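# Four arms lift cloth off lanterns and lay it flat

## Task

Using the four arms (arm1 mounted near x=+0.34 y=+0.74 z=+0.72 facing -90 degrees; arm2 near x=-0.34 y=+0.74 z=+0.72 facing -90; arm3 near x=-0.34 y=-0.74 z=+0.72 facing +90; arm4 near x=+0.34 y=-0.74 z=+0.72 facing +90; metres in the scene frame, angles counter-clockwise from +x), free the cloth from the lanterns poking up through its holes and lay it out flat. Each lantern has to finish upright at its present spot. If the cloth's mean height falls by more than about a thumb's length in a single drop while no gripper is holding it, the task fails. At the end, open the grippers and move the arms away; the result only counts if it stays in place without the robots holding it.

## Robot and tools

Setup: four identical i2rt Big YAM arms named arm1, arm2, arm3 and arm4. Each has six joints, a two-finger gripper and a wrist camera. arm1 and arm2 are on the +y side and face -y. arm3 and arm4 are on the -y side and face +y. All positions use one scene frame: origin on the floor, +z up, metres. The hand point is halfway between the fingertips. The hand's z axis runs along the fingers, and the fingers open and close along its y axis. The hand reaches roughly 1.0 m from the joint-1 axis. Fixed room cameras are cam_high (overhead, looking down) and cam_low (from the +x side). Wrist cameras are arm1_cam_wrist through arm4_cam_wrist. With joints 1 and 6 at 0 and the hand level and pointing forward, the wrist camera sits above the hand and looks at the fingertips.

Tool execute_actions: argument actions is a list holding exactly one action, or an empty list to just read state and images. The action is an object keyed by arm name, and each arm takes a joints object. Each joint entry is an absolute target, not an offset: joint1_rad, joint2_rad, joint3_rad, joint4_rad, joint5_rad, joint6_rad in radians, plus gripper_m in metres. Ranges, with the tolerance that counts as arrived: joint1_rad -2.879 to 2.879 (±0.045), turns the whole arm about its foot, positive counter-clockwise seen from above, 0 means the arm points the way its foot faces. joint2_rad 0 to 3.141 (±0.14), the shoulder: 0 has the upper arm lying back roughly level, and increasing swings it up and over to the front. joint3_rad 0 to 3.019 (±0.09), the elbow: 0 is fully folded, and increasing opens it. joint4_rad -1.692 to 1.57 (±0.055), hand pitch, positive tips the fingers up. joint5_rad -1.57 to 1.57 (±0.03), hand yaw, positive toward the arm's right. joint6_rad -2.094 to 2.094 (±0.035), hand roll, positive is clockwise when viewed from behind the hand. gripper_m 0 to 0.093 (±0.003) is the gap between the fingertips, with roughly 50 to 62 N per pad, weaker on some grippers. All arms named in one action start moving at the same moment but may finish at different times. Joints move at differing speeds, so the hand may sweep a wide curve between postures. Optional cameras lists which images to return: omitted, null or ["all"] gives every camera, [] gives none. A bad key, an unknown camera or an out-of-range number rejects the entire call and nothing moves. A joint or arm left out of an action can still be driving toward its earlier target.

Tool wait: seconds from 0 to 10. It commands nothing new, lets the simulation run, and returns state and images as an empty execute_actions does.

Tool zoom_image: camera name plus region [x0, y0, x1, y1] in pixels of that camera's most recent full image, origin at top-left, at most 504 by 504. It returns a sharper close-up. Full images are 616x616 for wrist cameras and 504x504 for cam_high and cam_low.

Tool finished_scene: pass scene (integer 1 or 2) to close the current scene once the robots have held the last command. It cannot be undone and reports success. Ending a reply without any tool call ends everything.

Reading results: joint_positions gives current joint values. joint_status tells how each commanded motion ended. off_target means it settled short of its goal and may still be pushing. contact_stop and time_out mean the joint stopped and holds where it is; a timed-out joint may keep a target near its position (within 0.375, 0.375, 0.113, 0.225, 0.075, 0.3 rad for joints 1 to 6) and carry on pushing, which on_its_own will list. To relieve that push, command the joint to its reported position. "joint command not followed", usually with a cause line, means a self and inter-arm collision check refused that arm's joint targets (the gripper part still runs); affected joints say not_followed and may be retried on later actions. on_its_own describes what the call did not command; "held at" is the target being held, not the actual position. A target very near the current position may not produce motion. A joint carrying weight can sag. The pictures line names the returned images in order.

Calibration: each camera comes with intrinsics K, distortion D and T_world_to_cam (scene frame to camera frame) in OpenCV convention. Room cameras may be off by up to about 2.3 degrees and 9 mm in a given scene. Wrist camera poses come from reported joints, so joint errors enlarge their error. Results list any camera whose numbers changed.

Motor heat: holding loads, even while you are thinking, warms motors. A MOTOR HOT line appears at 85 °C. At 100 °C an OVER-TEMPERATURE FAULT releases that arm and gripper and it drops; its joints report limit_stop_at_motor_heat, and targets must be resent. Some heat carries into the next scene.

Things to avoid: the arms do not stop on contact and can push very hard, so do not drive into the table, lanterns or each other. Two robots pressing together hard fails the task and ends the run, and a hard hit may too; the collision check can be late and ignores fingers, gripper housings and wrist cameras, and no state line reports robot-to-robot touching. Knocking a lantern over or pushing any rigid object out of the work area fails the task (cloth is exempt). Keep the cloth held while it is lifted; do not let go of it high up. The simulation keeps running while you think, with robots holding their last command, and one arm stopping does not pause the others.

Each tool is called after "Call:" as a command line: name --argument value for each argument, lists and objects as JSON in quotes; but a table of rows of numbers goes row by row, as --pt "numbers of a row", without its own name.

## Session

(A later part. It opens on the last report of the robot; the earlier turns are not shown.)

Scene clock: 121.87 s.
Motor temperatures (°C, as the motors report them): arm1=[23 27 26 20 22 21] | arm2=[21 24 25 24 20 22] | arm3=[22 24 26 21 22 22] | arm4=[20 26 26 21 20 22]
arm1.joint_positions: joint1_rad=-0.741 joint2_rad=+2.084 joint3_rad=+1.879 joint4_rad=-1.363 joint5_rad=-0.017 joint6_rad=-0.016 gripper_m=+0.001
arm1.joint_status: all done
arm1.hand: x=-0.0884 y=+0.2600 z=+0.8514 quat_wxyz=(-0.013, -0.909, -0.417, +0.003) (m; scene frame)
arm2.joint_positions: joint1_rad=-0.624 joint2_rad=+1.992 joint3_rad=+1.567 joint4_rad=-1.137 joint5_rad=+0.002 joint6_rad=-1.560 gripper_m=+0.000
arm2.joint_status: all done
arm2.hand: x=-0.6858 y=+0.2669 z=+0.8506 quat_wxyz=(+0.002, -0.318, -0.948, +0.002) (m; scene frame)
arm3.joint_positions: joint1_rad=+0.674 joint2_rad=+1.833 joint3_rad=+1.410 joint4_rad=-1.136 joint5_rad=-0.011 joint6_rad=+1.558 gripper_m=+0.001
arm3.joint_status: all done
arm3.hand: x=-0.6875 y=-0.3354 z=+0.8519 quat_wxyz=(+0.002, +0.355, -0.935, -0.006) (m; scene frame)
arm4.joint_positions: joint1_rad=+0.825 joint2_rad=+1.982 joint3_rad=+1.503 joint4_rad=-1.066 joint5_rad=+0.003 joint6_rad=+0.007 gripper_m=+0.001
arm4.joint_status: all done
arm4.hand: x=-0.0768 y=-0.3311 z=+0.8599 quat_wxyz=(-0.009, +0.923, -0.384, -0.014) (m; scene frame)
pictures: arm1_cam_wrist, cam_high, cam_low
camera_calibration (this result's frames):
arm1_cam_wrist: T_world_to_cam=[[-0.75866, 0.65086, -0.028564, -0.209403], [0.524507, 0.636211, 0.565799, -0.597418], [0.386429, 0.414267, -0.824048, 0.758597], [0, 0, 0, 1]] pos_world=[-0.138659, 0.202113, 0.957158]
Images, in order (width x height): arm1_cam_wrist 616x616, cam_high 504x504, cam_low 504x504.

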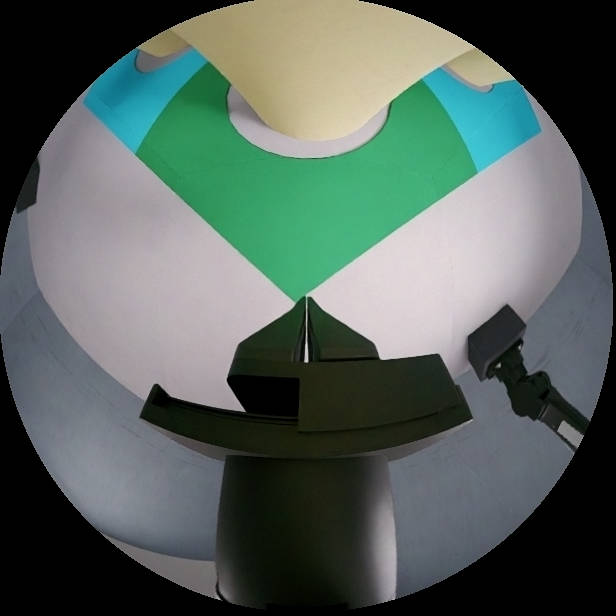

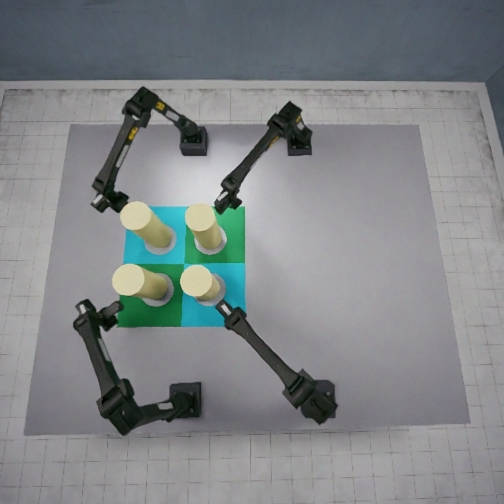

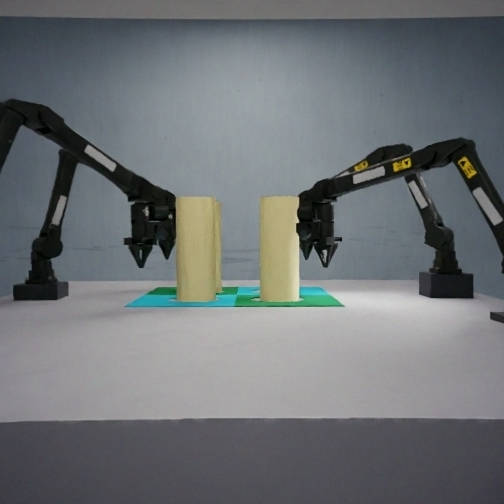

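Call:
execute_actions --actions '[{"arm1": {"joints": {"joint1_rad": -0.715, "joint2_rad": 2.059, "joint3_rad": 1.61, "joint4_rad": -1.103, "gripper_m": 0.09}}, "arm2": {"joints": {"joint1_rad": -0.683, "joint2_rad": 2.07, "joint3_rad": 1.46, "joint4_rad": -0.934, "gripper_m": 0.09}}, "arm3": {"joints": {"joint1_rad": 0.73, "joint2_rad": 1.955, "joint3_rad": 1.355, "joint4_rad": -0.9475, "gripper_m": 0.09}}, "arm4": {"joints": {"joint2_rad": 2.06, "joint3_rad": 1.345, "joint4_rad": -0.836, "gripper_m": 0.09}}}]' --cameras '["arm1_cam_wrist", "arm2_cam_wrist", "arm3_cam_wrist", "arm4_cam_wrist"]'

Scene clock: 137.43 s.
Motor temperatures (°C, as the motors report them): arm1=[23 27 28 20 22 21] | arm2=[21 24 26 24 20 22] | arm3=[22 24 28 21 22 22] | arm4=[20 26 26 21 20 22]
arm1.joint_positions: joint1_rad=-0.716 joint2_rad=+2.066 joint3_rad=+1.603 joint4_rad=-1.114 joint5_rad=-0.017 joint6_rad=-0.016 gripper_m=+0.090
arm1.joint_status: all done
arm1.hand: x=-0.0513 y=+0.2790 z=+0.7621 quat_wxyz=(-0.011, -0.904, -0.428, -0.001) (m; scene frame)
arm2.joint_positions: joint1_rad=-0.690 joint2_rad=+2.086 joint3_rad=+1.459 joint4_rad=-0.949 joint5_rad=+0.002 joint6_rad=-1.561 gripper_m=+0.090
arm2.joint_status: all done
arm2.hand: x=-0.7077 y=+0.3017 z=+0.7623 quat_wxyz=(+0.000, -0.349, -0.937, -0.005) (m; scene frame)
arm3.joint_positions: joint1_rad=+0.736 joint2_rad=+1.976 joint3_rad=+1.347 joint4_rad=-0.963 joint5_rad=-0.011 joint6_rad=+1.558 gripper_m=+0.090
arm3.joint_status: all done
arm3.hand: x=-0.7117 y=-0.3565 z=+0.7569 quat_wxyz=(-0.004, +0.383, -0.924, +0.009) (m; scene frame)
arm4.joint_positions: joint1_rad=+0.825 joint2_rad=+2.063 joint3_rad=+1.335 joint4_rad=-0.845 joint5_rad=+0.003 joint6_rad=+0.007 gripper_m=+0.090
arm4.joint_status: all done
arm4.hand: x=-0.0518 y=-0.3554 z=+0.7631 quat_wxyz=(-0.004, +0.923, -0.384, -0.001) (m; scene frame)
pictures: arm1_cam_wrist, arm2_cam_wrist, arm3_cam_wrist, arm4_cam_wrist
camera_calibration (this result's frames):
arm1_cam_wrist: T_world_to_cam=[[-0.774191, 0.632315, -0.0283867, -0.191925], [0.505614, 0.644796, 0.57323, -0.587505], [0.380766, 0.429437, -0.818903, 0.65438], [0, 0, 0, 1]] pos_world=[-0.100701, 0.219162, 0.867201]
arm2_cam_wrist: T_world_to_cam=[[-0.65848, -0.752461, -0.0143672, -0.220976], [-0.611659, 0.523945, 0.592752, -1.03832], [-0.438496, 0.399103, -0.805257, 0.304901], [0, 0, 0, 1]] pos_world=[-0.646907, 0.256059, 0.857815]
arm3_cam_wrist: T_world_to_cam=[[0.709695, -0.704334, 0.01569, 0.243382], [-0.579801, -0.571273, 0.580928, -1.0477], [-0.400204, -0.421379, -0.813804, 0.305939], [0, 0, 0, 1]] pos_world=[-0.657746, -0.298185, 0.853794]
arm4_cam_wrist: T_world_to_cam=[[0.704216, 0.709954, 0.00665063, 0.282232], [0.571924, -0.572802, 0.587197, -0.619489], [0.420693, -0.40971, -0.809417, 0.614467], [0, 0, 0, 1]] pos_world=[-0.102954, -0.303463, 0.859245]
Images, in order (width x height): arm1_cam_wrist 616x616, arm2_cam_wrist 616x616, arm3_cam_wrist 616x616, arm4_cam_wrist 616x616.

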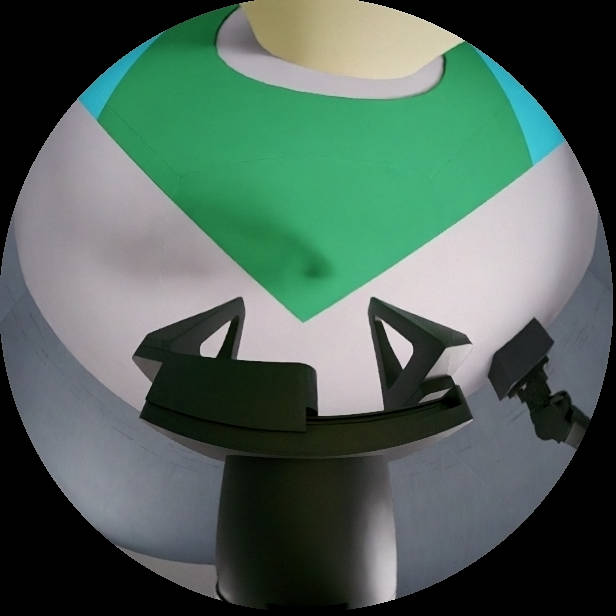

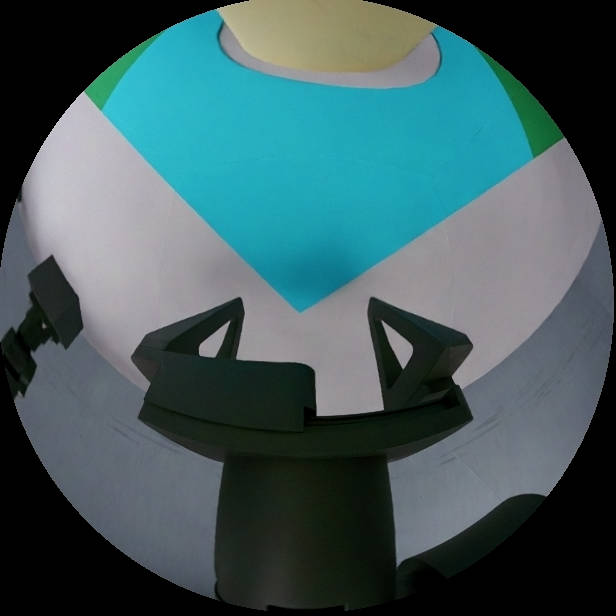

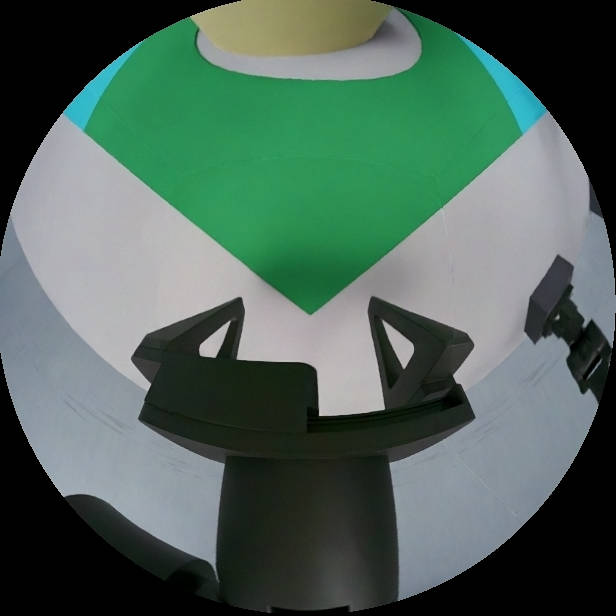

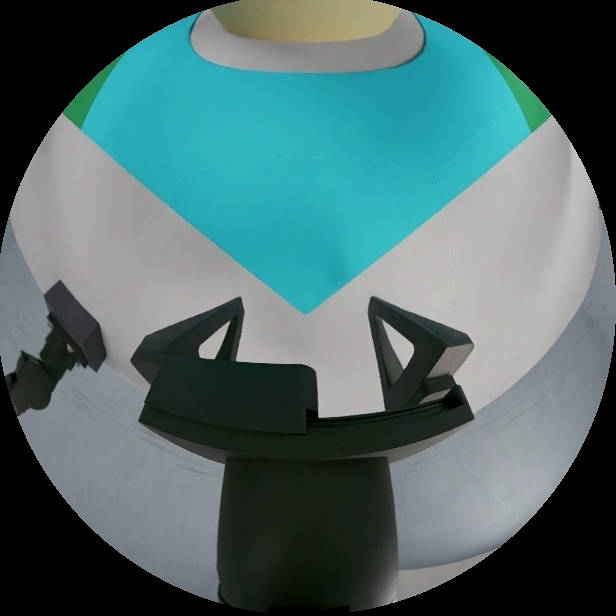

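Call:
execute_actions --actions '[{"arm1": {"joints": {"joint2_rad": 2.15, "joint4_rad": -1.045}}, "arm2": {"joints": {"joint2_rad": 2.175, "joint4_rad": -0.88}}, "arm3": {"joints": {"joint2_rad": 2.055, "joint4_rad": -0.89}}, "arm4": {"joints": {"joint2_rad": 2.15, "joint4_rad": -0.775}}}]' --cameras '["arm1_cam_wrist", "arm4_cam_wrist"]'

Call:
execute_actions --actions '[{"arm1": {"joints": {"gripper_m": 0.0}}, "arm2": {"joints": {"gripper_m": 0.0}}, "arm3": {"joints": {"gripper_m": 0.0}}, "arm4": {"joints": {"gripper_m": 0.0}}}]' --cameras '["arm1_cam_wrist", "arm2_cam_wrist", "arm3_cam_wrist", "arm4_cam_wrist", "cam_high"]'

Scene clock: 142.40 s.
Motor temperatures (°C, as the motors report them): arm1=[23 27 27 20 22 21] | arm2=[21 24 26 24 20 22] | arm3=[22 25 27 21 22 22] | arm4=[20 26 26 21 20 22]
arm1.joint_positions: joint1_rad=-0.715 joint2_rad=+2.122 joint3_rad=+1.609 joint4_rad=-1.052 joint5_rad=-0.014 joint6_rad=-0.016 gripper_m=+0.090
arm1.joint_status: all done
arm1.hand: x=-0.0581 y=+0.2706 z=+0.7316 quat_wxyz=(-0.012, -0.903, -0.429, +0.005) (m; scene frame)
arm2.joint_positions: joint1_rad=-0.690 joint2_rad=+2.148 joint3_rad=+1.461 joint4_rad=-0.889 joint5_rad=+0.002 joint6_rad=-1.562 gripper_m=+0.090
arm2.joint_status: all done
arm2.hand: x=-0.7102 y=+0.2989 z=+0.7283 quat_wxyz=(+0.000, -0.349, -0.937, -0.005) (m; scene frame)
arm3.joint_positions: joint1_rad=+0.735 joint2_rad=+2.031 joint3_rad=+1.349 joint4_rad=-0.901 joint5_rad=-0.011 joint6_rad=+1.559 gripper_m=+0.090
arm3.joint_status: all done
arm3.hand: x=-0.7161 y=-0.3510 z=+0.7283 quat_wxyz=(-0.002, +0.382, -0.924, +0.005) (m; scene frame)
arm4.joint_positions: joint1_rad=+0.824 joint2_rad=+2.118 joint3_rad=+1.339 joint4_rad=-0.779 joint5_rad=+0.002 joint6_rad=+0.009 gripper_m=+0.090
arm4.joint_status: all done
arm4.hand: x=-0.0567 y=-0.3502 z=+0.7356 quat_wxyz=(-0.006, +0.923, -0.385, -0.008) (m; scene frame)
pictures: arm1_cam_wrist, arm4_cam_wrist
camera_calibration (this result's frames):
arm1_cam_wrist: T_world_to_cam=[[-0.775128, 0.63132, -0.0247372, -0.195169], [0.510913, 0.649366, 0.563287, -0.554776], [0.371677, 0.423981, -0.825891, 0.641638], [0, 0, 0, 1]] pos_world=[-0.106321, 0.211424, 0.837593]
arm4_cam_wrist: T_world_to_cam=[[0.705334, 0.708848, 0.00622939, 0.282176], [0.577696, -0.579881, 0.574462, -0.590375], [0.410818, -0.401589, -0.818508, 0.605316], [0, 0, 0, 1]] pos_world=[-0.106646, -0.299278, 0.832846]
Images, in order (width x height): arm1_cam_wrist 616x616, arm4_cam_wrist 616x616.

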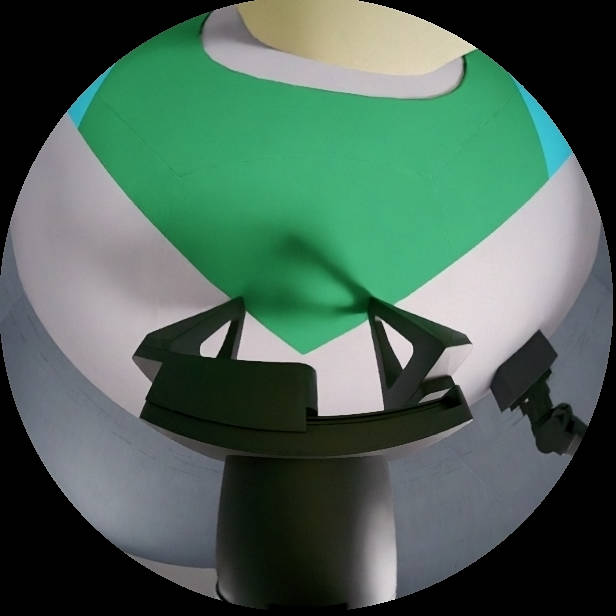

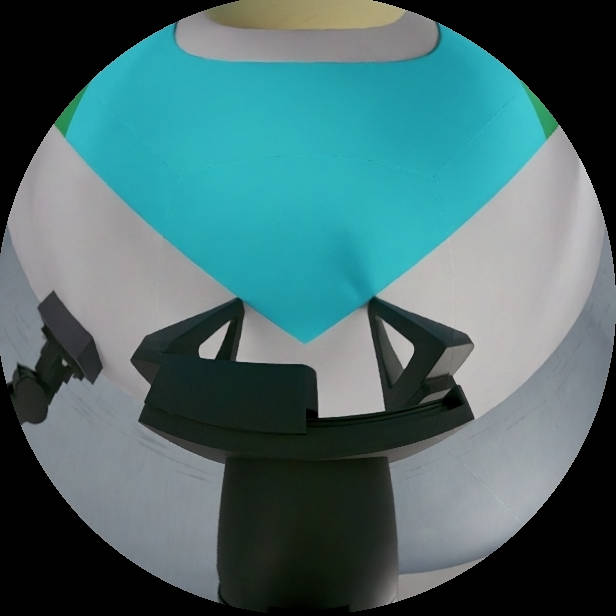

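Scene clock: 143.13 s.
Motor temperatures (°C, as the motors report them): arm1=[23 27 27 20 22 21] | arm2=[21 24 26 24 20 22] | arm3=[22 25 27 21 22 22] | arm4=[20 26 26 21 20 22]
arm1.joint_positions: joint1_rad=-0.715 joint2_rad=+2.122 joint3_rad=+1.609 joint4_rad=-1.052 joint5_rad=-0.014 joint6_rad=-0.016 gripper_m=+0.001
arm1.joint_status: all done
arm1.hand: x=-0.0580 y=+0.2705 z=+0.7316 quat_wxyz=(-0.012, -0.903, -0.429, +0.005) (m; scene frame)
arm2.joint_positions: joint1_rad=-0.690 joint2_rad=+2.149 joint3_rad=+1.461 joint4_rad=-0.889 joint5_rad=+0.002 joint6_rad=-1.562 gripper_m=+0.003
arm2.joint_status: all done
arm2.hand: x=-0.7098 y=+0.2990 z=+0.7276 quat_wxyz=(+0.000, -0.348, -0.937, -0.005) (m; scene frame)
arm3.joint_positions: joint1_rad=+0.735 joint2_rad=+2.031 joint3_rad=+1.349 joint4_rad=-0.904 joint5_rad=-0.012 joint6_rad=+1.560 gripper_m=+0.002
arm3.joint_status: all done
arm3.hand: x=-0.7157 y=-0.3516 z=+0.7285 quat_wxyz=(-0.002, +0.382, -0.924, +0.007) (m; scene frame)
arm4.joint_positions: joint1_rad=+0.824 joint2_rad=+2.119 joint3_rad=+1.339 joint4_rad=-0.779 joint5_rad=+0.002 joint6_rad=+0.009 gripper_m=+0.003
arm4.joint_status: gripper_m off_target (ended at +0.003, target +0.000)
arm4.hand: x=-0.0567 y=-0.3504 z=+0.7354 quat_wxyz=(-0.006, +0.923, -0.384, -0.008) (m; scene frame)
pictures: arm1_cam_wrist, arm2_cam_wrist, arm3_cam_wrist, arm4_cam_wrist, cam_high
camera_calibration (this result's frames):
arm1_cam_wrist: T_world_to_cam=[[-0.775126, 0.631308, -0.0251184, -0.194821], [0.510744, 0.649508, 0.563276, -0.554816], [0.371915, 0.423781, -0.825887, 0.641703], [0, 0, 0, 1]] pos_world=[-0.106301, 0.211408, 0.837595]
arm2_cam_wrist: T_world_to_cam=[[-0.657326, -0.753455, -0.0151292, -0.223288], [-0.612585, 0.522521, 0.593052, -1.01815], [-0.438933, 0.399097, -0.805022, 0.276678], [0, 0, 0, 1]] pos_world=[-0.649034, 0.253346, 0.82317]
arm3_cam_wrist: T_world_to_cam=[[0.70817, -0.705966, 0.010332, 0.252401], [-0.578603, -0.571899, 0.581507, -1.03049], [-0.404615, -0.417784, -0.813476, 0.281194], [0, 0, 0, 1]] pos_world=[-0.66121, -0.293669, 0.825371]
arm4_cam_wrist: T_world_to_cam=[[0.705326, 0.708862, 0.00546738, 0.282872], [0.577857, -0.579407, 0.574778, -0.590385], [0.410606, -0.402246, -0.818291, 0.6047], [0, 0, 0, 1]] pos_world=[-0.106653, -0.299352, 0.832614]
Images, in order (width x height): arm1_cam_wrist 616x616, arm2_cam_wrist 616x616, arm3_cam_wrist 616x616, arm4_cam_wrist 616x616, cam_high 504x504.

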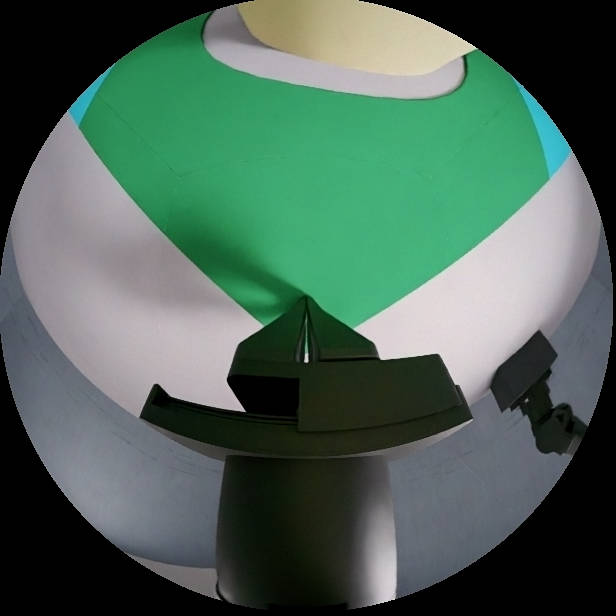

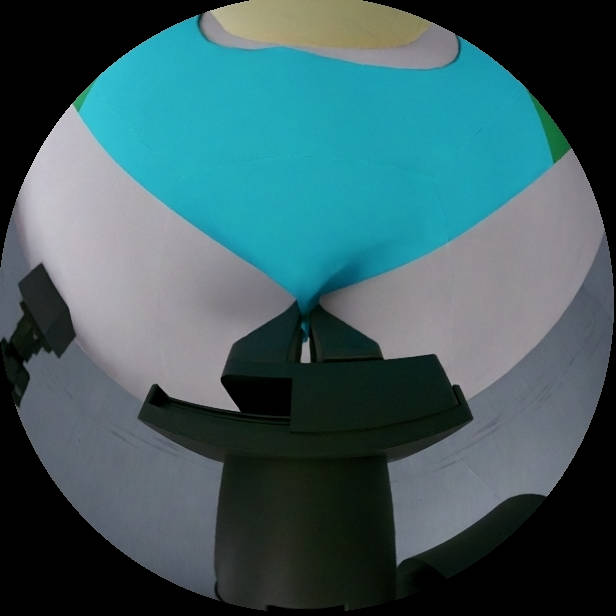

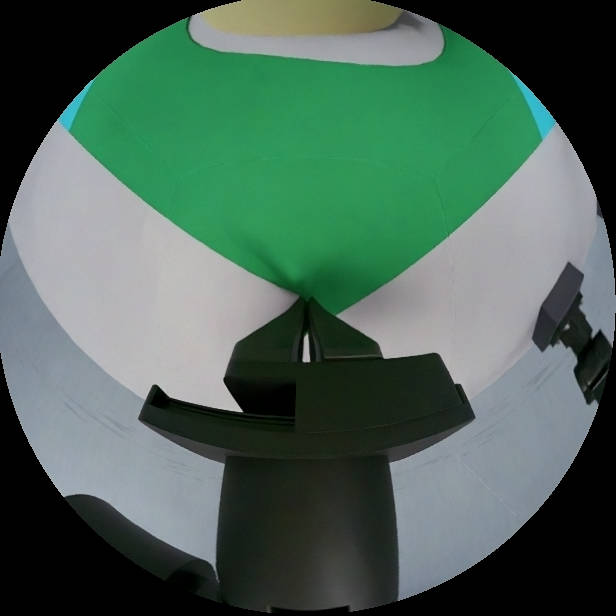

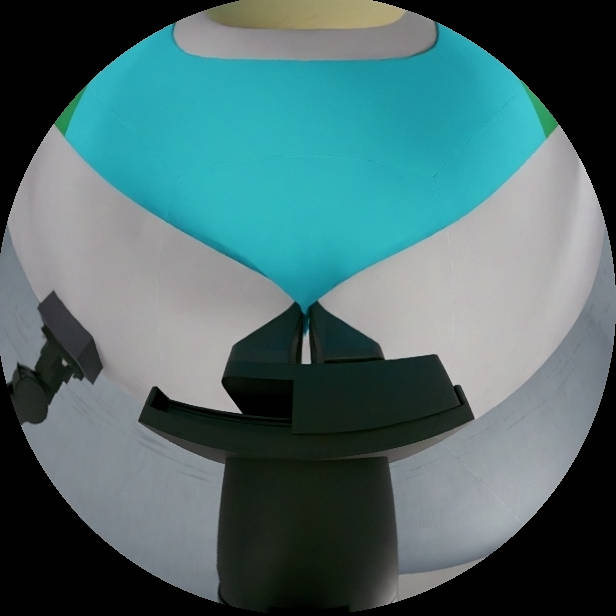

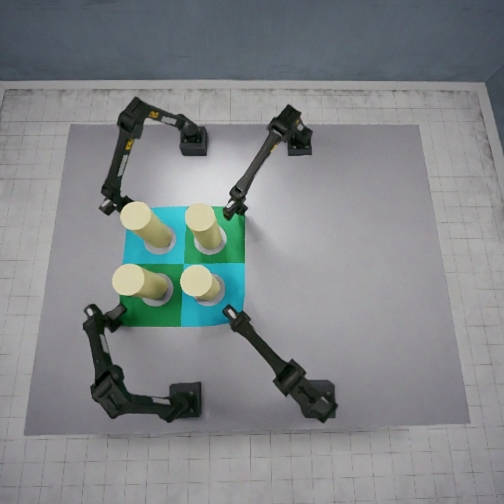

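Call:
execute_actions --actions '[{"arm1": {"joints": {"joint2_rad": 2.06, "joint4_rad": -1.12, "gripper_m": 0.09}}, "arm3": {"joints": {"joint2_rad": 1.97, "gripper_m": 0.09}}}]' --cameras '["arm1_cam_wrist", "arm3_cam_wrist"]'

Scene clock: 148.63 s.
Motor temperatures (°C, as the motors report them): arm1=[23 27 27 20 22 21] | arm2=[21 24 25 24 20 22] | arm3=[22 25 27 21 22 22] | arm4=[20 26 26 21 20 22]
arm1.joint_positions: joint1_rad=-0.715 joint2_rad=+2.075 joint3_rad=+1.609 joint4_rad=-1.111 joint5_rad=-0.014 joint6_rad=-0.016 gripper_m=+0.090
arm1.joint_status: all done
arm1.hand: x=-0.0525 y=+0.2773 z=+0.7588 quat_wxyz=(-0.010, -0.903, -0.429, -0.001) (m; scene frame)
arm2.joint_positions: joint1_rad=-0.690 joint2_rad=+2.149 joint3_rad=+1.461 joint4_rad=-0.889 joint5_rad=+0.002 joint6_rad=-1.562 gripper_m=+0.003
arm2.joint_status: not commanded
arm2.hand: x=-0.7098 y=+0.2990 z=+0.7276 quat_wxyz=(+0.000, -0.348, -0.937, -0.005) (m; scene frame)
arm3.joint_positions: joint1_rad=+0.735 joint2_rad=+1.998 joint3_rad=+1.349 joint4_rad=-0.897 joint5_rad=-0.012 joint6_rad=+1.560 gripper_m=+0.090
arm3.joint_status: all done
arm3.hand: x=-0.7207 y=-0.3467 z=+0.7455 quat_wxyz=(+0.005, +0.382, -0.924, -0.011) (m; scene frame)
arm4.joint_positions: joint1_rad=+0.824 joint2_rad=+2.119 joint3_rad=+1.339 joint4_rad=-0.779 joint5_rad=+0.002 joint6_rad=+0.009 gripper_m=+0.003
arm4.joint_status: not commanded
arm4.hand: x=-0.0567 y=-0.3504 z=+0.7354 quat_wxyz=(-0.006, +0.923, -0.384, -0.008) (m; scene frame)
pictures: arm1_cam_wrist, arm3_cam_wrist
camera_calibration (this result's frames):
arm1_cam_wrist: T_world_to_cam=[[-0.774954, 0.63151, -0.0253336, -0.194004], [0.505952, 0.6439, 0.573939, -0.584198], [0.37876, 0.431959, -0.818506, 0.651674], [0, 0, 0, 1]] pos_world=[-0.101597, 0.217184, 0.863779]
arm3_cam_wrist: T_world_to_cam=[[0.708229, -0.705405, -0.0285683, 0.288526], [-0.562553, -0.58833, 0.580863, -1.03417], [-0.426551, -0.395313, -0.8135, 0.287064], [0, 0, 0, 1]] pos_world=[-0.663669, -0.291424, 0.842479]
Images, in order (width x height): arm1_cam_wrist 616x616, arm3_cam_wrist 616x616.

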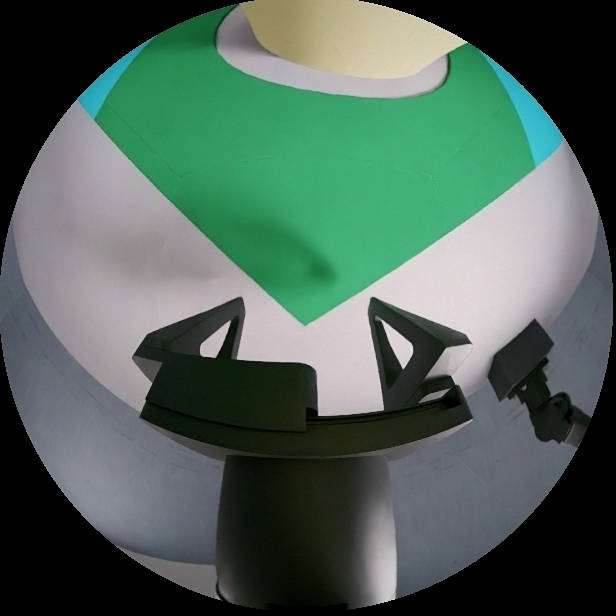

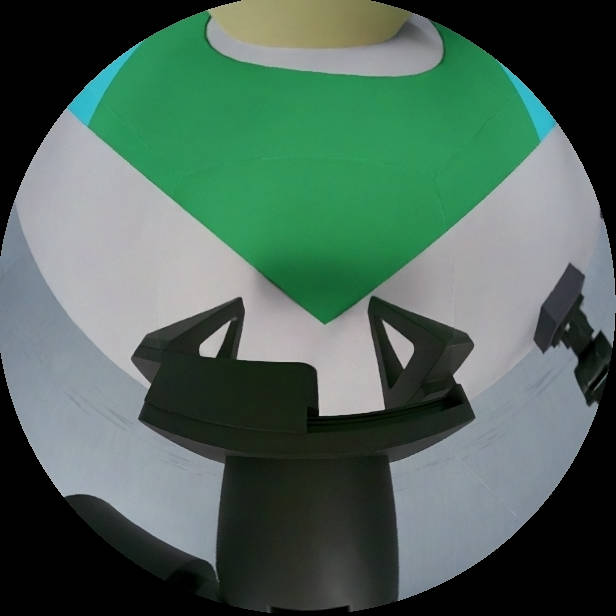

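Call:
execute_actions --actions '[{"arm1": {"joints": {"joint2_rad": 2.15}}, "arm3": {"joints": {"joint4_rad": -0.945}}}]' --cameras '[]'

Call:
execute_actions --actions '[{"arm3": {"joints": {"joint2_rad": 2.055}}}]' --cameras '["arm1_cam_wrist", "arm3_cam_wrist"]'

Scene clock: 151.77 s.
Motor temperatures (°C, as the motors report them): arm1=[23 27 26 20 22 21] | arm2=[21 24 25 24 20 22] | arm3=[22 25 27 21 22 22] | arm4=[20 26 26 21 20 22]
arm1.joint_positions: joint1_rad=-0.716 joint2_rad=+2.128 joint3_rad=+1.609 joint4_rad=-1.115 joint5_rad=-0.012 joint6_rad=-0.015 gripper_m=+0.090
arm1.joint_status: all done
arm1.hand: x=-0.0483 y=+0.2835 z=+0.7284 quat_wxyz=(+0.002, -0.904, -0.428, -0.026) (m; scene frame)
arm2.joint_positions: joint1_rad=-0.690 joint2_rad=+2.149 joint3_rad=+1.461 joint4_rad=-0.889 joint5_rad=+0.002 joint6_rad=-1.562 gripper_m=+0.003
arm2.joint_status: not commanded
arm2.hand: x=-0.7098 y=+0.2990 z=+0.7276 quat_wxyz=(+0.000, -0.348, -0.937, -0.005) (m; scene frame)
arm3.joint_positions: joint1_rad=+0.735 joint2_rad=+1.998 joint3_rad=+1.349 joint4_rad=-0.931 joint5_rad=-0.012 joint6_rad=+1.560 gripper_m=+0.090
arm3.joint_status: all done
arm3.hand: x=-0.7150 y=-0.3525 z=+0.7455 quat_wxyz=(-0.001, +0.382, -0.924, +0.004) (m; scene frame)
arm4.joint_positions: joint1_rad=+0.824 joint2_rad=+2.119 joint3_rad=+1.339 joint4_rad=-0.779 joint5_rad=+0.002 joint6_rad=+0.009 gripper_m=+0.003
arm4.joint_status: not commanded
arm4.hand: x=-0.0567 y=-0.3504 z=+0.7354 quat_wxyz=(-0.006, +0.923, -0.384, -0.008) (m; scene frame)
pictures: none
No camera images: the call's "cameras" was empty. Leave "cameras" out to get every camera's image.

Scene clock: 152.63 s.
Motor temperatures (°C, as the motors report them): arm1=[23 27 26 20 22 21] | arm2=[21 24 25 24 20 22] | arm3=[22 25 27 21 22 22] | arm4=[20 26 26 21 20 22]
arm1.joint_positions: joint1_rad=-0.716 joint2_rad=+2.128 joint3_rad=+1.609 joint4_rad=-1.115 joint5_rad=-0.012 joint6_rad=-0.015 gripper_m=+0.090
arm1.joint_status: not commanded
arm1.hand: x=-0.0483 y=+0.2835 z=+0.7284 quat_wxyz=(+0.002, -0.904, -0.428, -0.026) (m; scene frame)
arm2.joint_positions: joint1_rad=-0.690 joint2_rad=+2.149 joint3_rad=+1.461 joint4_rad=-0.889 joint5_rad=+0.002 joint6_rad=-1.562 gripper_m=+0.003
arm2.joint_status: not commanded
arm2.hand: x=-0.7098 y=+0.2990 z=+0.7276 quat_wxyz=(+0.000, -0.348, -0.937, -0.005) (m; scene frame)
arm3.joint_positions: joint1_rad=+0.735 joint2_rad=+2.030 joint3_rad=+1.350 joint4_rad=-0.932 joint5_rad=-0.012 joint6_rad=+1.561 gripper_m=+0.090
arm3.joint_status: all done
arm3.hand: x=-0.7112 y=-0.3559 z=+0.7294 quat_wxyz=(-0.007, +0.381, -0.924, +0.019) (m; scene frame)
arm4.joint_positions: joint1_rad=+0.824 joint2_rad=+2.119 joint3_rad=+1.339 joint4_rad=-0.779 joint5_rad=+0.002 joint6_rad=+0.009 gripper_m=+0.003
arm4.joint_status: not commanded
arm4.hand: x=-0.0567 y=-0.3504 z=+0.7354 quat_wxyz=(-0.006, +0.923, -0.384, -0.008) (m; scene frame)
pictures: arm1_cam_wrist, arm3_cam_wrist
camera_calibration (this result's frames):
arm1_cam_wrist: T_world_to_cam=[[-0.773067, 0.633844, -0.0246726, -0.196504], [0.486233, 0.617116, 0.618664, -0.598732], [0.407363, 0.466272, -0.785268, 0.590041], [0, 0, 0, 1]] pos_world=[-0.101148, 0.21892, 0.828906]
arm3_cam_wrist: T_world_to_cam=[[0.706183, -0.707081, 0.0366394, 0.225144], [-0.590553, -0.559677, 0.581385, -1.03496], [-0.39058, -0.432202, -0.812803, 0.286316], [0, 0, 0, 1]] pos_world=[-0.658361, -0.2963, 0.826178]
Images, in order (width x height): arm1_cam_wrist 616x616, arm3_cam_wrist 616x616.

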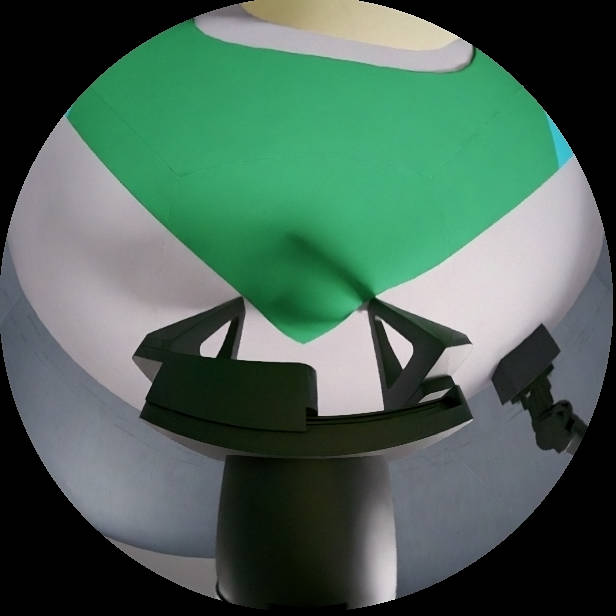

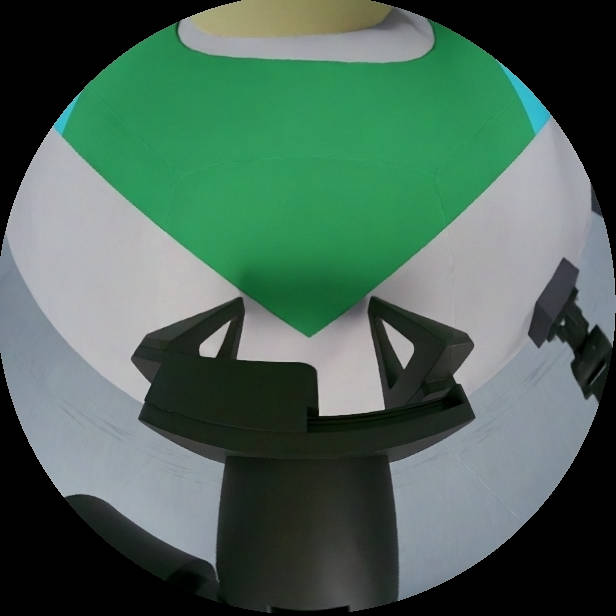

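Call:
execute_actions --actions '[{"arm1": {"joints": {"gripper_m": 0.0}}, "arm3": {"joints": {"gripper_m": 0.0}}}]' --cameras '["arm1_cam_wrist", "arm3_cam_wrist"]'

Scene clock: 154.33 s.
Motor temperatures (°C, as the motors report them): arm1=[23 27 26 20 22 21] | arm2=[21 24 25 24 20 22] | arm3=[22 25 27 21 22 22] | arm4=[20 26 26 21 20 22]
arm1.joint_positions: joint1_rad=-0.716 joint2_rad=+2.128 joint3_rad=+1.609 joint4_rad=-1.115 joint5_rad=-0.012 joint6_rad=-0.015 gripper_m=+0.003
arm1.joint_status: gripper_m off_target (ended at +0.003, target +0.000)
arm1.hand: x=-0.0483 y=+0.2835 z=+0.7284 quat_wxyz=(+0.002, -0.904, -0.428, -0.026) (m; scene frame)
arm2.joint_positions: joint1_rad=-0.690 joint2_rad=+2.149 joint3_rad=+1.461 joint4_rad=-0.889 joint5_rad=+0.002 joint6_rad=-1.562 gripper_m=+0.003
arm2.joint_status: not commanded
arm2.hand: x=-0.7098 y=+0.2990 z=+0.7276 quat_wxyz=(+0.000, -0.348, -0.937, -0.005) (m; scene frame)
arm3.joint_positions: joint1_rad=+0.734 joint2_rad=+2.031 joint3_rad=+1.350 joint4_rad=-0.945 joint5_rad=-0.011 joint6_rad=+1.561 gripper_m=+0.004
arm3.joint_status: gripper_m off_target (ended at +0.004, target +0.000)
arm3.hand: x=-0.7081 y=-0.3576 z=+0.7290 quat_wxyz=(-0.010, +0.380, -0.925, +0.025) (m; scene frame)
arm4.joint_positions: joint1_rad=+0.824 joint2_rad=+2.119 joint3_rad=+1.339 joint4_rad=-0.779 joint5_rad=+0.002 joint6_rad=+0.009 gripper_m=+0.003
arm4.joint_status: not commanded
arm4.hand: x=-0.0567 y=-0.3504 z=+0.7354 quat_wxyz=(-0.006, +0.923, -0.384, -0.008) (m; scene frame)
pictures: arm1_cam_wrist, arm3_cam_wrist
camera_calibration (this result's frames):
arm1_cam_wrist: T_world_to_cam=[[-0.773067, 0.633844, -0.0246726, -0.196504], [0.486233, 0.617116, 0.618664, -0.598732], [0.407363, 0.466272, -0.785268, 0.590041], [0, 0, 0, 1]] pos_world=[-0.101148, 0.21892, 0.828906]
arm3_cam_wrist: T_world_to_cam=[[0.704581, -0.707834, 0.0503545, 0.210457], [-0.597491, -0.553468, 0.580239, -1.0357], [-0.382844, -0.438912, -0.812888, 0.289578], [0, 0, 0, 1]] pos_world=[-0.656242, -0.297158, 0.82575]
Images, in order (width x height): arm1_cam_wrist 616x616, arm3_cam_wrist 616x616.

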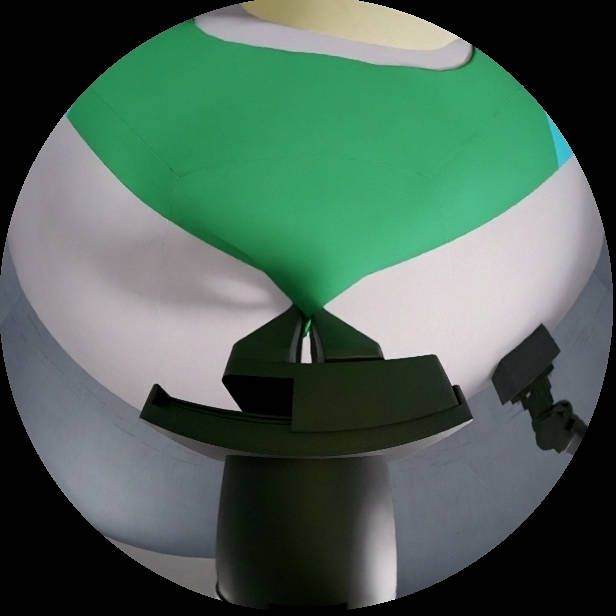

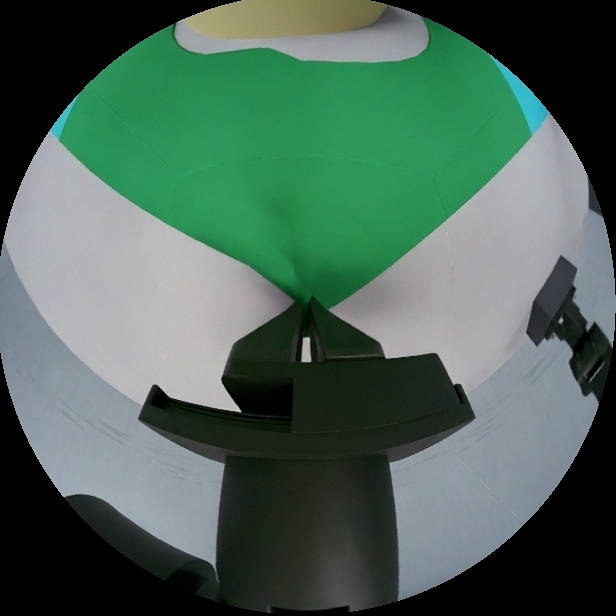

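Call:
execute_actions --actions '[{"arm1": {"joints": {"joint2_rad": 1.973, "joint3_rad": 1.722, "joint4_rad": -1.30}}, "arm2": {"joints": {"joint2_rad": 1.974, "joint3_rad": 1.559, "joint4_rad": -1.136}}, "arm3": {"joints": {"joint2_rad": 1.836, "joint3_rad": 1.432, "joint4_rad": -1.148}}, "arm4": {"joints": {"joint2_rad": 1.942, "joint3_rad": 1.43, "joint4_rad": -1.042}}}]' --cameras '["cam_high", "cam_low", "arm1_cam_wrist"]'

Scene clock: 161.67 s.
Motor temperatures (°C, as the motors report them): arm1=[23 27 26 20 22 21] | arm2=[21 24 25 24 20 22] | arm3=[22 25 27 21 22 22] | arm4=[20 26 26 21 20 22]
arm1.joint_positions: joint1_rad=-0.716 joint2_rad=+1.968 joint3_rad=+1.692 joint4_rad=-1.287 joint5_rad=-0.013 joint6_rad=-0.015 gripper_m=+0.003
arm1.joint_status: all done
arm1.hand: x=-0.0507 y=+0.2814 z=+0.8509 quat_wxyz=(-0.013, -0.904, -0.428, +0.006) (m; scene frame)
arm2.joint_positions: joint1_rad=-0.678 joint2_rad=+1.970 joint3_rad=+1.527 joint4_rad=-1.121 joint5_rad=-0.002 joint6_rad=-1.562 gripper_m=+0.003
arm2.joint_status: all done
arm2.hand: x=-0.7041 y=+0.2944 z=+0.8489 quat_wxyz=(+0.000, -0.343, -0.939, +0.002) (m; scene frame)
arm3.joint_positions: joint1_rad=+0.722 joint2_rad=+1.829 joint3_rad=+1.402 joint4_rad=-1.134 joint5_rad=-0.006 joint6_rad=+1.561 gripper_m=+0.004
arm3.joint_status: all done
arm3.hand: x=-0.7041 y=-0.3540 z=+0.8505 quat_wxyz=(-0.001, +0.375, -0.927, -0.006) (m; scene frame)
arm4.joint_positions: joint1_rad=+0.824 joint2_rad=+1.932 joint3_rad=+1.417 joint4_rad=-1.030 joint5_rad=+0.002 joint6_rad=+0.009 gripper_m=+0.003
arm4.joint_status: all done
arm4.hand: x=-0.0606 y=-0.3471 z=+0.8578 quat_wxyz=(-0.008, +0.923, -0.384, -0.014) (m; scene frame)
pictures: arm1_cam_wrist, cam_high, cam_low
camera_calibration (this result's frames):
arm1_cam_wrist: T_world_to_cam=[[-0.773958, 0.632768, -0.0243436, -0.194004], [0.513276, 0.649391, 0.561105, -0.630861], [0.370858, 0.421777, -0.827386, 0.734644], [0, 0, 0, 1]] pos_world=[-0.0987932, 0.222579, 0.957091]
Images, in order (width x height): arm1_cam_wrist 616x616, cam_high 504x504, cam_low 504x504.

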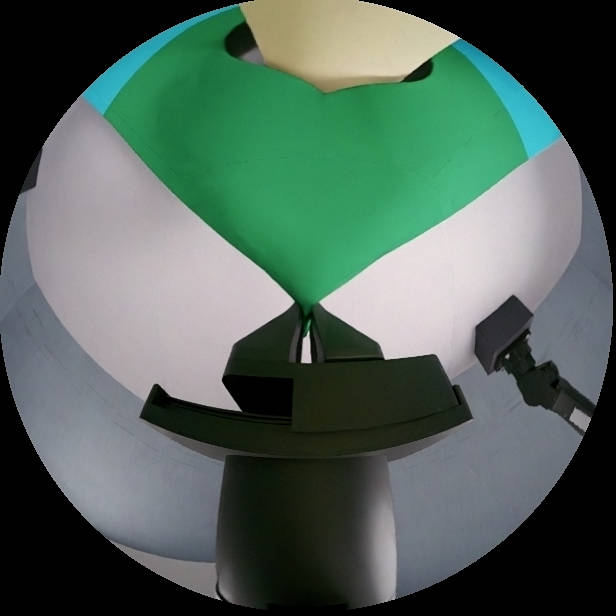

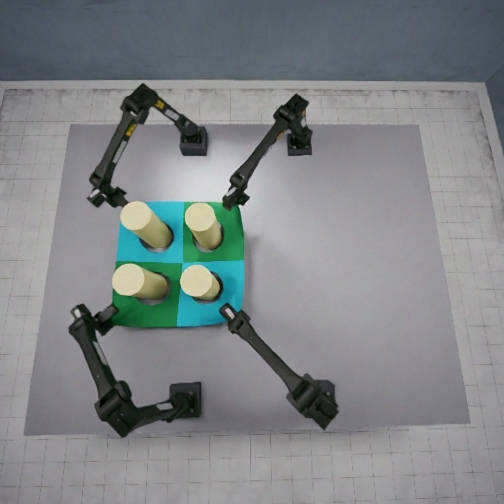

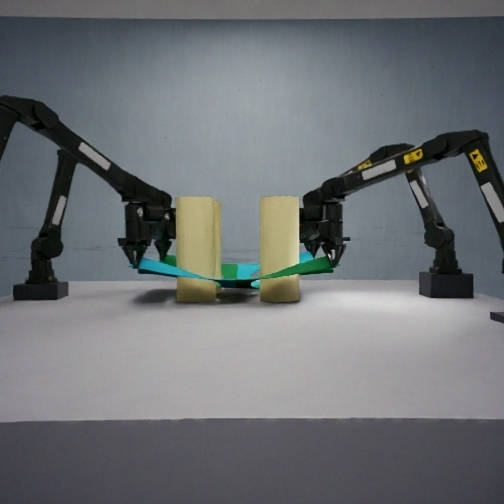

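Call:
execute_actions --actions '[{"arm1": {"joints": {"joint2_rad": 1.812, "joint3_rad": 1.79, "joint4_rad": -1.358}}, "arm2": {"joints": {"joint2_rad": 1.776, "joint3_rad": 1.584, "joint4_rad": -1.189}}, "arm3": {"joints": {"joint2_rad": 1.645, "joint3_rad": 1.492, "joint4_rad": -1.227}}, "arm4": {"joints": {"joint2_rad": 1.724, "joint3_rad": 1.44, "joint4_rad": -1.102}}}]' --cameras '["cam_high", "cam_low"]'

Scene clock: 171.20 s.
Motor temperatures (°C, as the motors report them): arm1=[23 27 28 20 22 21] | arm2=[21 24 26 24 20 22] | arm3=[22 25 28 21 22 22] | arm4=[20 26 26 21 20 22]
arm1.joint_positions: joint1_rad=-0.716 joint2_rad=+1.810 joint3_rad=+1.755 joint4_rad=-1.345 joint5_rad=-0.014 joint6_rad=-0.015 gripper_m=+0.003
arm1.joint_status: all done
arm1.hand: x=-0.0501 y=+0.2829 z=+0.9664 quat_wxyz=(-0.046, -0.900, -0.426, +0.080) (m; scene frame)
arm2.joint_positions: joint1_rad=-0.678 joint2_rad=+1.774 joint3_rad=+1.546 joint4_rad=-1.174 joint5_rad=-0.002 joint6_rad=-1.562 gripper_m=+0.003
arm2.joint_status: all done
arm2.hand: x=-0.7039 y=+0.2943 z=+0.9645 quat_wxyz=(+0.027, -0.342, -0.936, +0.078) (m; scene frame)
arm3.joint_positions: joint1_rad=+0.722 joint2_rad=+1.638 joint3_rad=+1.456 joint4_rad=-1.213 joint5_rad=-0.006 joint6_rad=+1.561 gripper_m=+0.004
arm3.joint_status: all done
arm3.hand: x=-0.7045 y=-0.3554 z=+0.9680 quat_wxyz=(+0.030, +0.375, -0.923, -0.083) (m; scene frame)
arm4.joint_positions: joint1_rad=+0.824 joint2_rad=+1.719 joint3_rad=+1.420 joint4_rad=-1.089 joint5_rad=+0.002 joint6_rad=+0.009 gripper_m=+0.003
arm4.joint_status: all done
arm4.hand: x=-0.0579 y=-0.3503 z=+0.9720 quat_wxyz=(-0.038, +0.919, -0.383, -0.087) (m; scene frame)
pictures: cam_high, cam_low
Images, in order (width x height): cam_high 504x504, cam_low 504x504.

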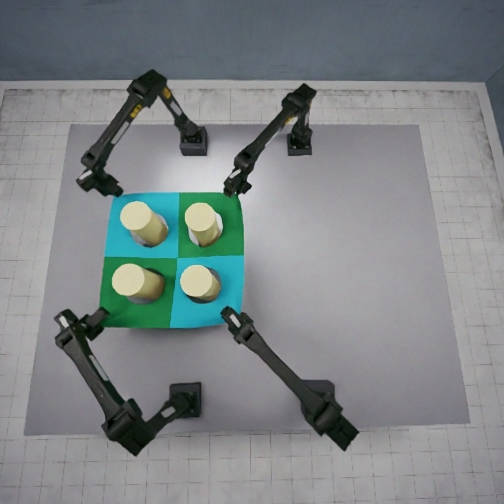

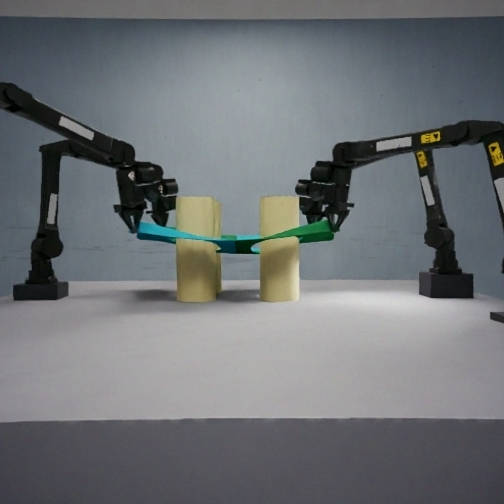

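Call:
execute_actions --actions '[{"arm1": {"joints": {"joint2_rad": 1.668, "joint3_rad": 1.868, "joint4_rad": -1.33}}, "arm2": {"joints": {"joint2_rad": 1.596, "joint3_rad": 1.625, "joint4_rad": -1.16}}, "arm3": {"joints": {"joint2_rad": 1.48, "joint3_rad": 1.57, "joint4_rad": -1.22}}, "arm4": {"joints": {"joint2_rad": 1.527, "joint3_rad": 1.473, "joint4_rad": -1.08}}}]' --cameras '["cam_low"]'

Call:
execute_actions --actions '[{"arm1": {"joints": {"joint2_rad": 1.607, "joint3_rad": 2.06, "joint4_rad": -1.33}}, "arm2": {"joints": {"joint2_rad": 1.491, "joint3_rad": 1.762, "joint4_rad": -1.15}}, "arm3": {"joints": {"joint2_rad": 1.395, "joint3_rad": 1.742, "joint4_rad": -1.224}}, "arm4": {"joints": {"joint2_rad": 1.405, "joint3_rad": 1.60, "joint4_rad": -1.08}}}]' --cameras '["cam_high", "cam_low"]'

Scene clock: 175.27 s.
Motor temperatures (°C, as the motors report them): arm1=[23 27 28 20 22 21] | arm2=[21 24 27 24 20 22] | arm3=[22 25 29 21 22 22] | arm4=[20 26 27 21 20 22]
arm1.joint_positions: joint1_rad=-0.716 joint2_rad=+1.671 joint3_rad=+1.831 joint4_rad=-1.334 joint5_rad=-0.015 joint6_rad=-0.015 gripper_m=+0.003
arm1.joint_status: all done
arm1.hand: x=-0.0485 y=+0.2852 z=+1.0822 quat_wxyz=(-0.093, -0.884, -0.420, +0.182) (m; scene frame)
arm2.joint_positions: joint1_rad=-0.678 joint2_rad=+1.595 joint3_rad=+1.584 joint4_rad=-1.172 joint5_rad=-0.002 joint6_rad=-1.562 gripper_m=+0.003
arm2.joint_status: all done
arm2.hand: x=-0.7014 y=+0.2971 z=+1.0813 quat_wxyz=(+0.064, -0.337, -0.922, +0.180) (m; scene frame)
arm3.joint_positions: joint1_rad=+0.722 joint2_rad=+1.473 joint3_rad=+1.531 joint4_rad=-1.213 joint5_rad=-0.004 joint6_rad=+1.561 gripper_m=+0.004
arm3.joint_status: all done
arm3.hand: x=-0.7045 y=-0.3562 z=+1.0862 quat_wxyz=(+0.072, +0.368, -0.906, -0.193) (m; scene frame)
arm4.joint_positions: joint1_rad=+0.824 joint2_rad=+1.525 joint3_rad=+1.451 joint4_rad=-1.078 joint5_rad=+0.002 joint6_rad=+0.009 gripper_m=+0.003
arm4.joint_status: all done
arm4.hand: x=-0.0566 y=-0.3520 z=+1.0906 quat_wxyz=(-0.082, +0.902, -0.376, -0.195) (m; scene frame)
pictures: cam_low
Images, in order (width x height): cam_low 504x504.

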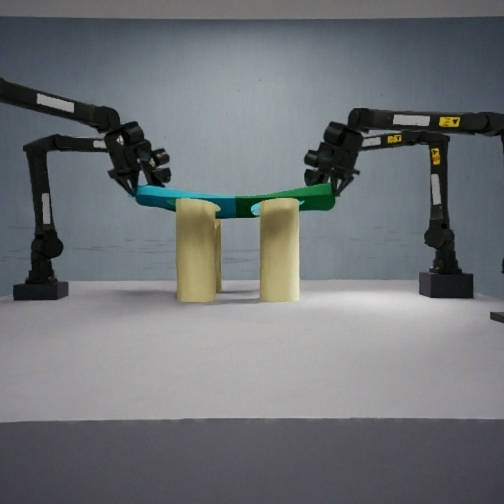

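Scene clock: 176.53 s.
Motor temperatures (°C, as the motors report them): arm1=[23 27 29 20 22 21] | arm2=[21 24 27 24 20 22] | arm3=[22 25 29 21 22 22] | arm4=[20 26 27 21 20 22]
arm1.joint_positions: joint1_rad=-0.716 joint2_rad=+1.613 joint3_rad=+2.016 joint4_rad=-1.334 joint5_rad=-0.016 joint6_rad=-0.015 gripper_m=+0.003
arm1.joint_status: all done
arm1.hand: x=-0.0505 y=+0.2835 z=+1.2058 quat_wxyz=(-0.142, -0.855, -0.407, +0.288) (m; scene frame)
arm2.joint_positions: joint1_rad=-0.678 joint2_rad=+1.490 joint3_rad=+1.716 joint4_rad=-1.166 joint5_rad=-0.002 joint6_rad=-1.562 gripper_m=+0.003
arm2.joint_status: all done
arm2.hand: x=-0.7032 y=+0.2947 z=+1.2057 quat_wxyz=(+0.103, -0.326, -0.894, +0.291) (m; scene frame)
arm3.joint_positions: joint1_rad=+0.719 joint2_rad=+1.389 joint3_rad=+1.698 joint4_rad=-1.216 joint5_rad=-0.002 joint6_rad=+1.561 gripper_m=+0.004
arm3.joint_status: all done
arm3.hand: x=-0.7058 y=-0.3542 z=+1.2133 quat_wxyz=(+0.115, +0.355, -0.876, -0.305) (m; scene frame)
arm4.joint_positions: joint1_rad=+0.824 joint2_rad=+1.409 joint3_rad=+1.575 joint4_rad=-1.078 joint5_rad=+0.002 joint6_rad=+0.009 gripper_m=+0.003
arm4.joint_status: all done
arm4.hand: x=-0.0575 y=-0.3517 z=+1.2154 quat_wxyz=(-0.125, +0.872, -0.363, -0.302) (m; scene frame)
pictures: cam_high, cam_low
Images, in order (width x height): cam_high 504x504, cam_low 504x504.

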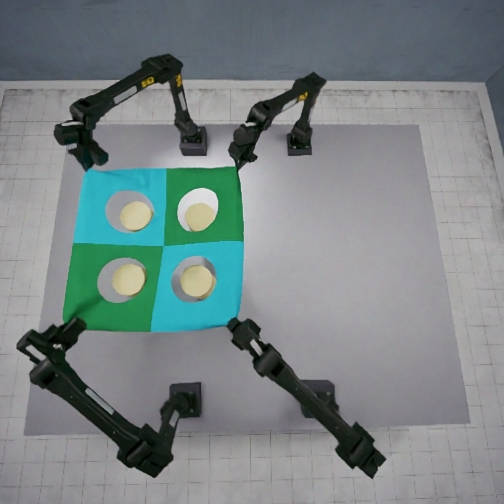

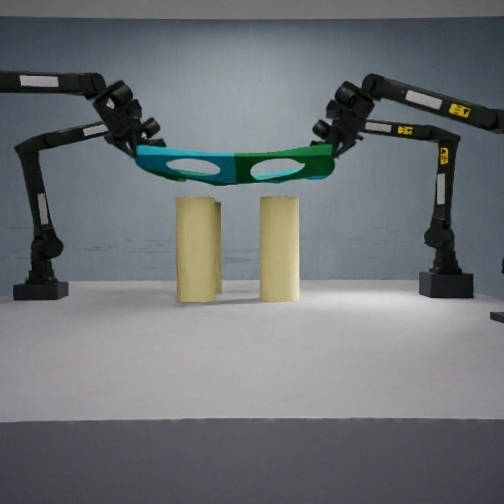

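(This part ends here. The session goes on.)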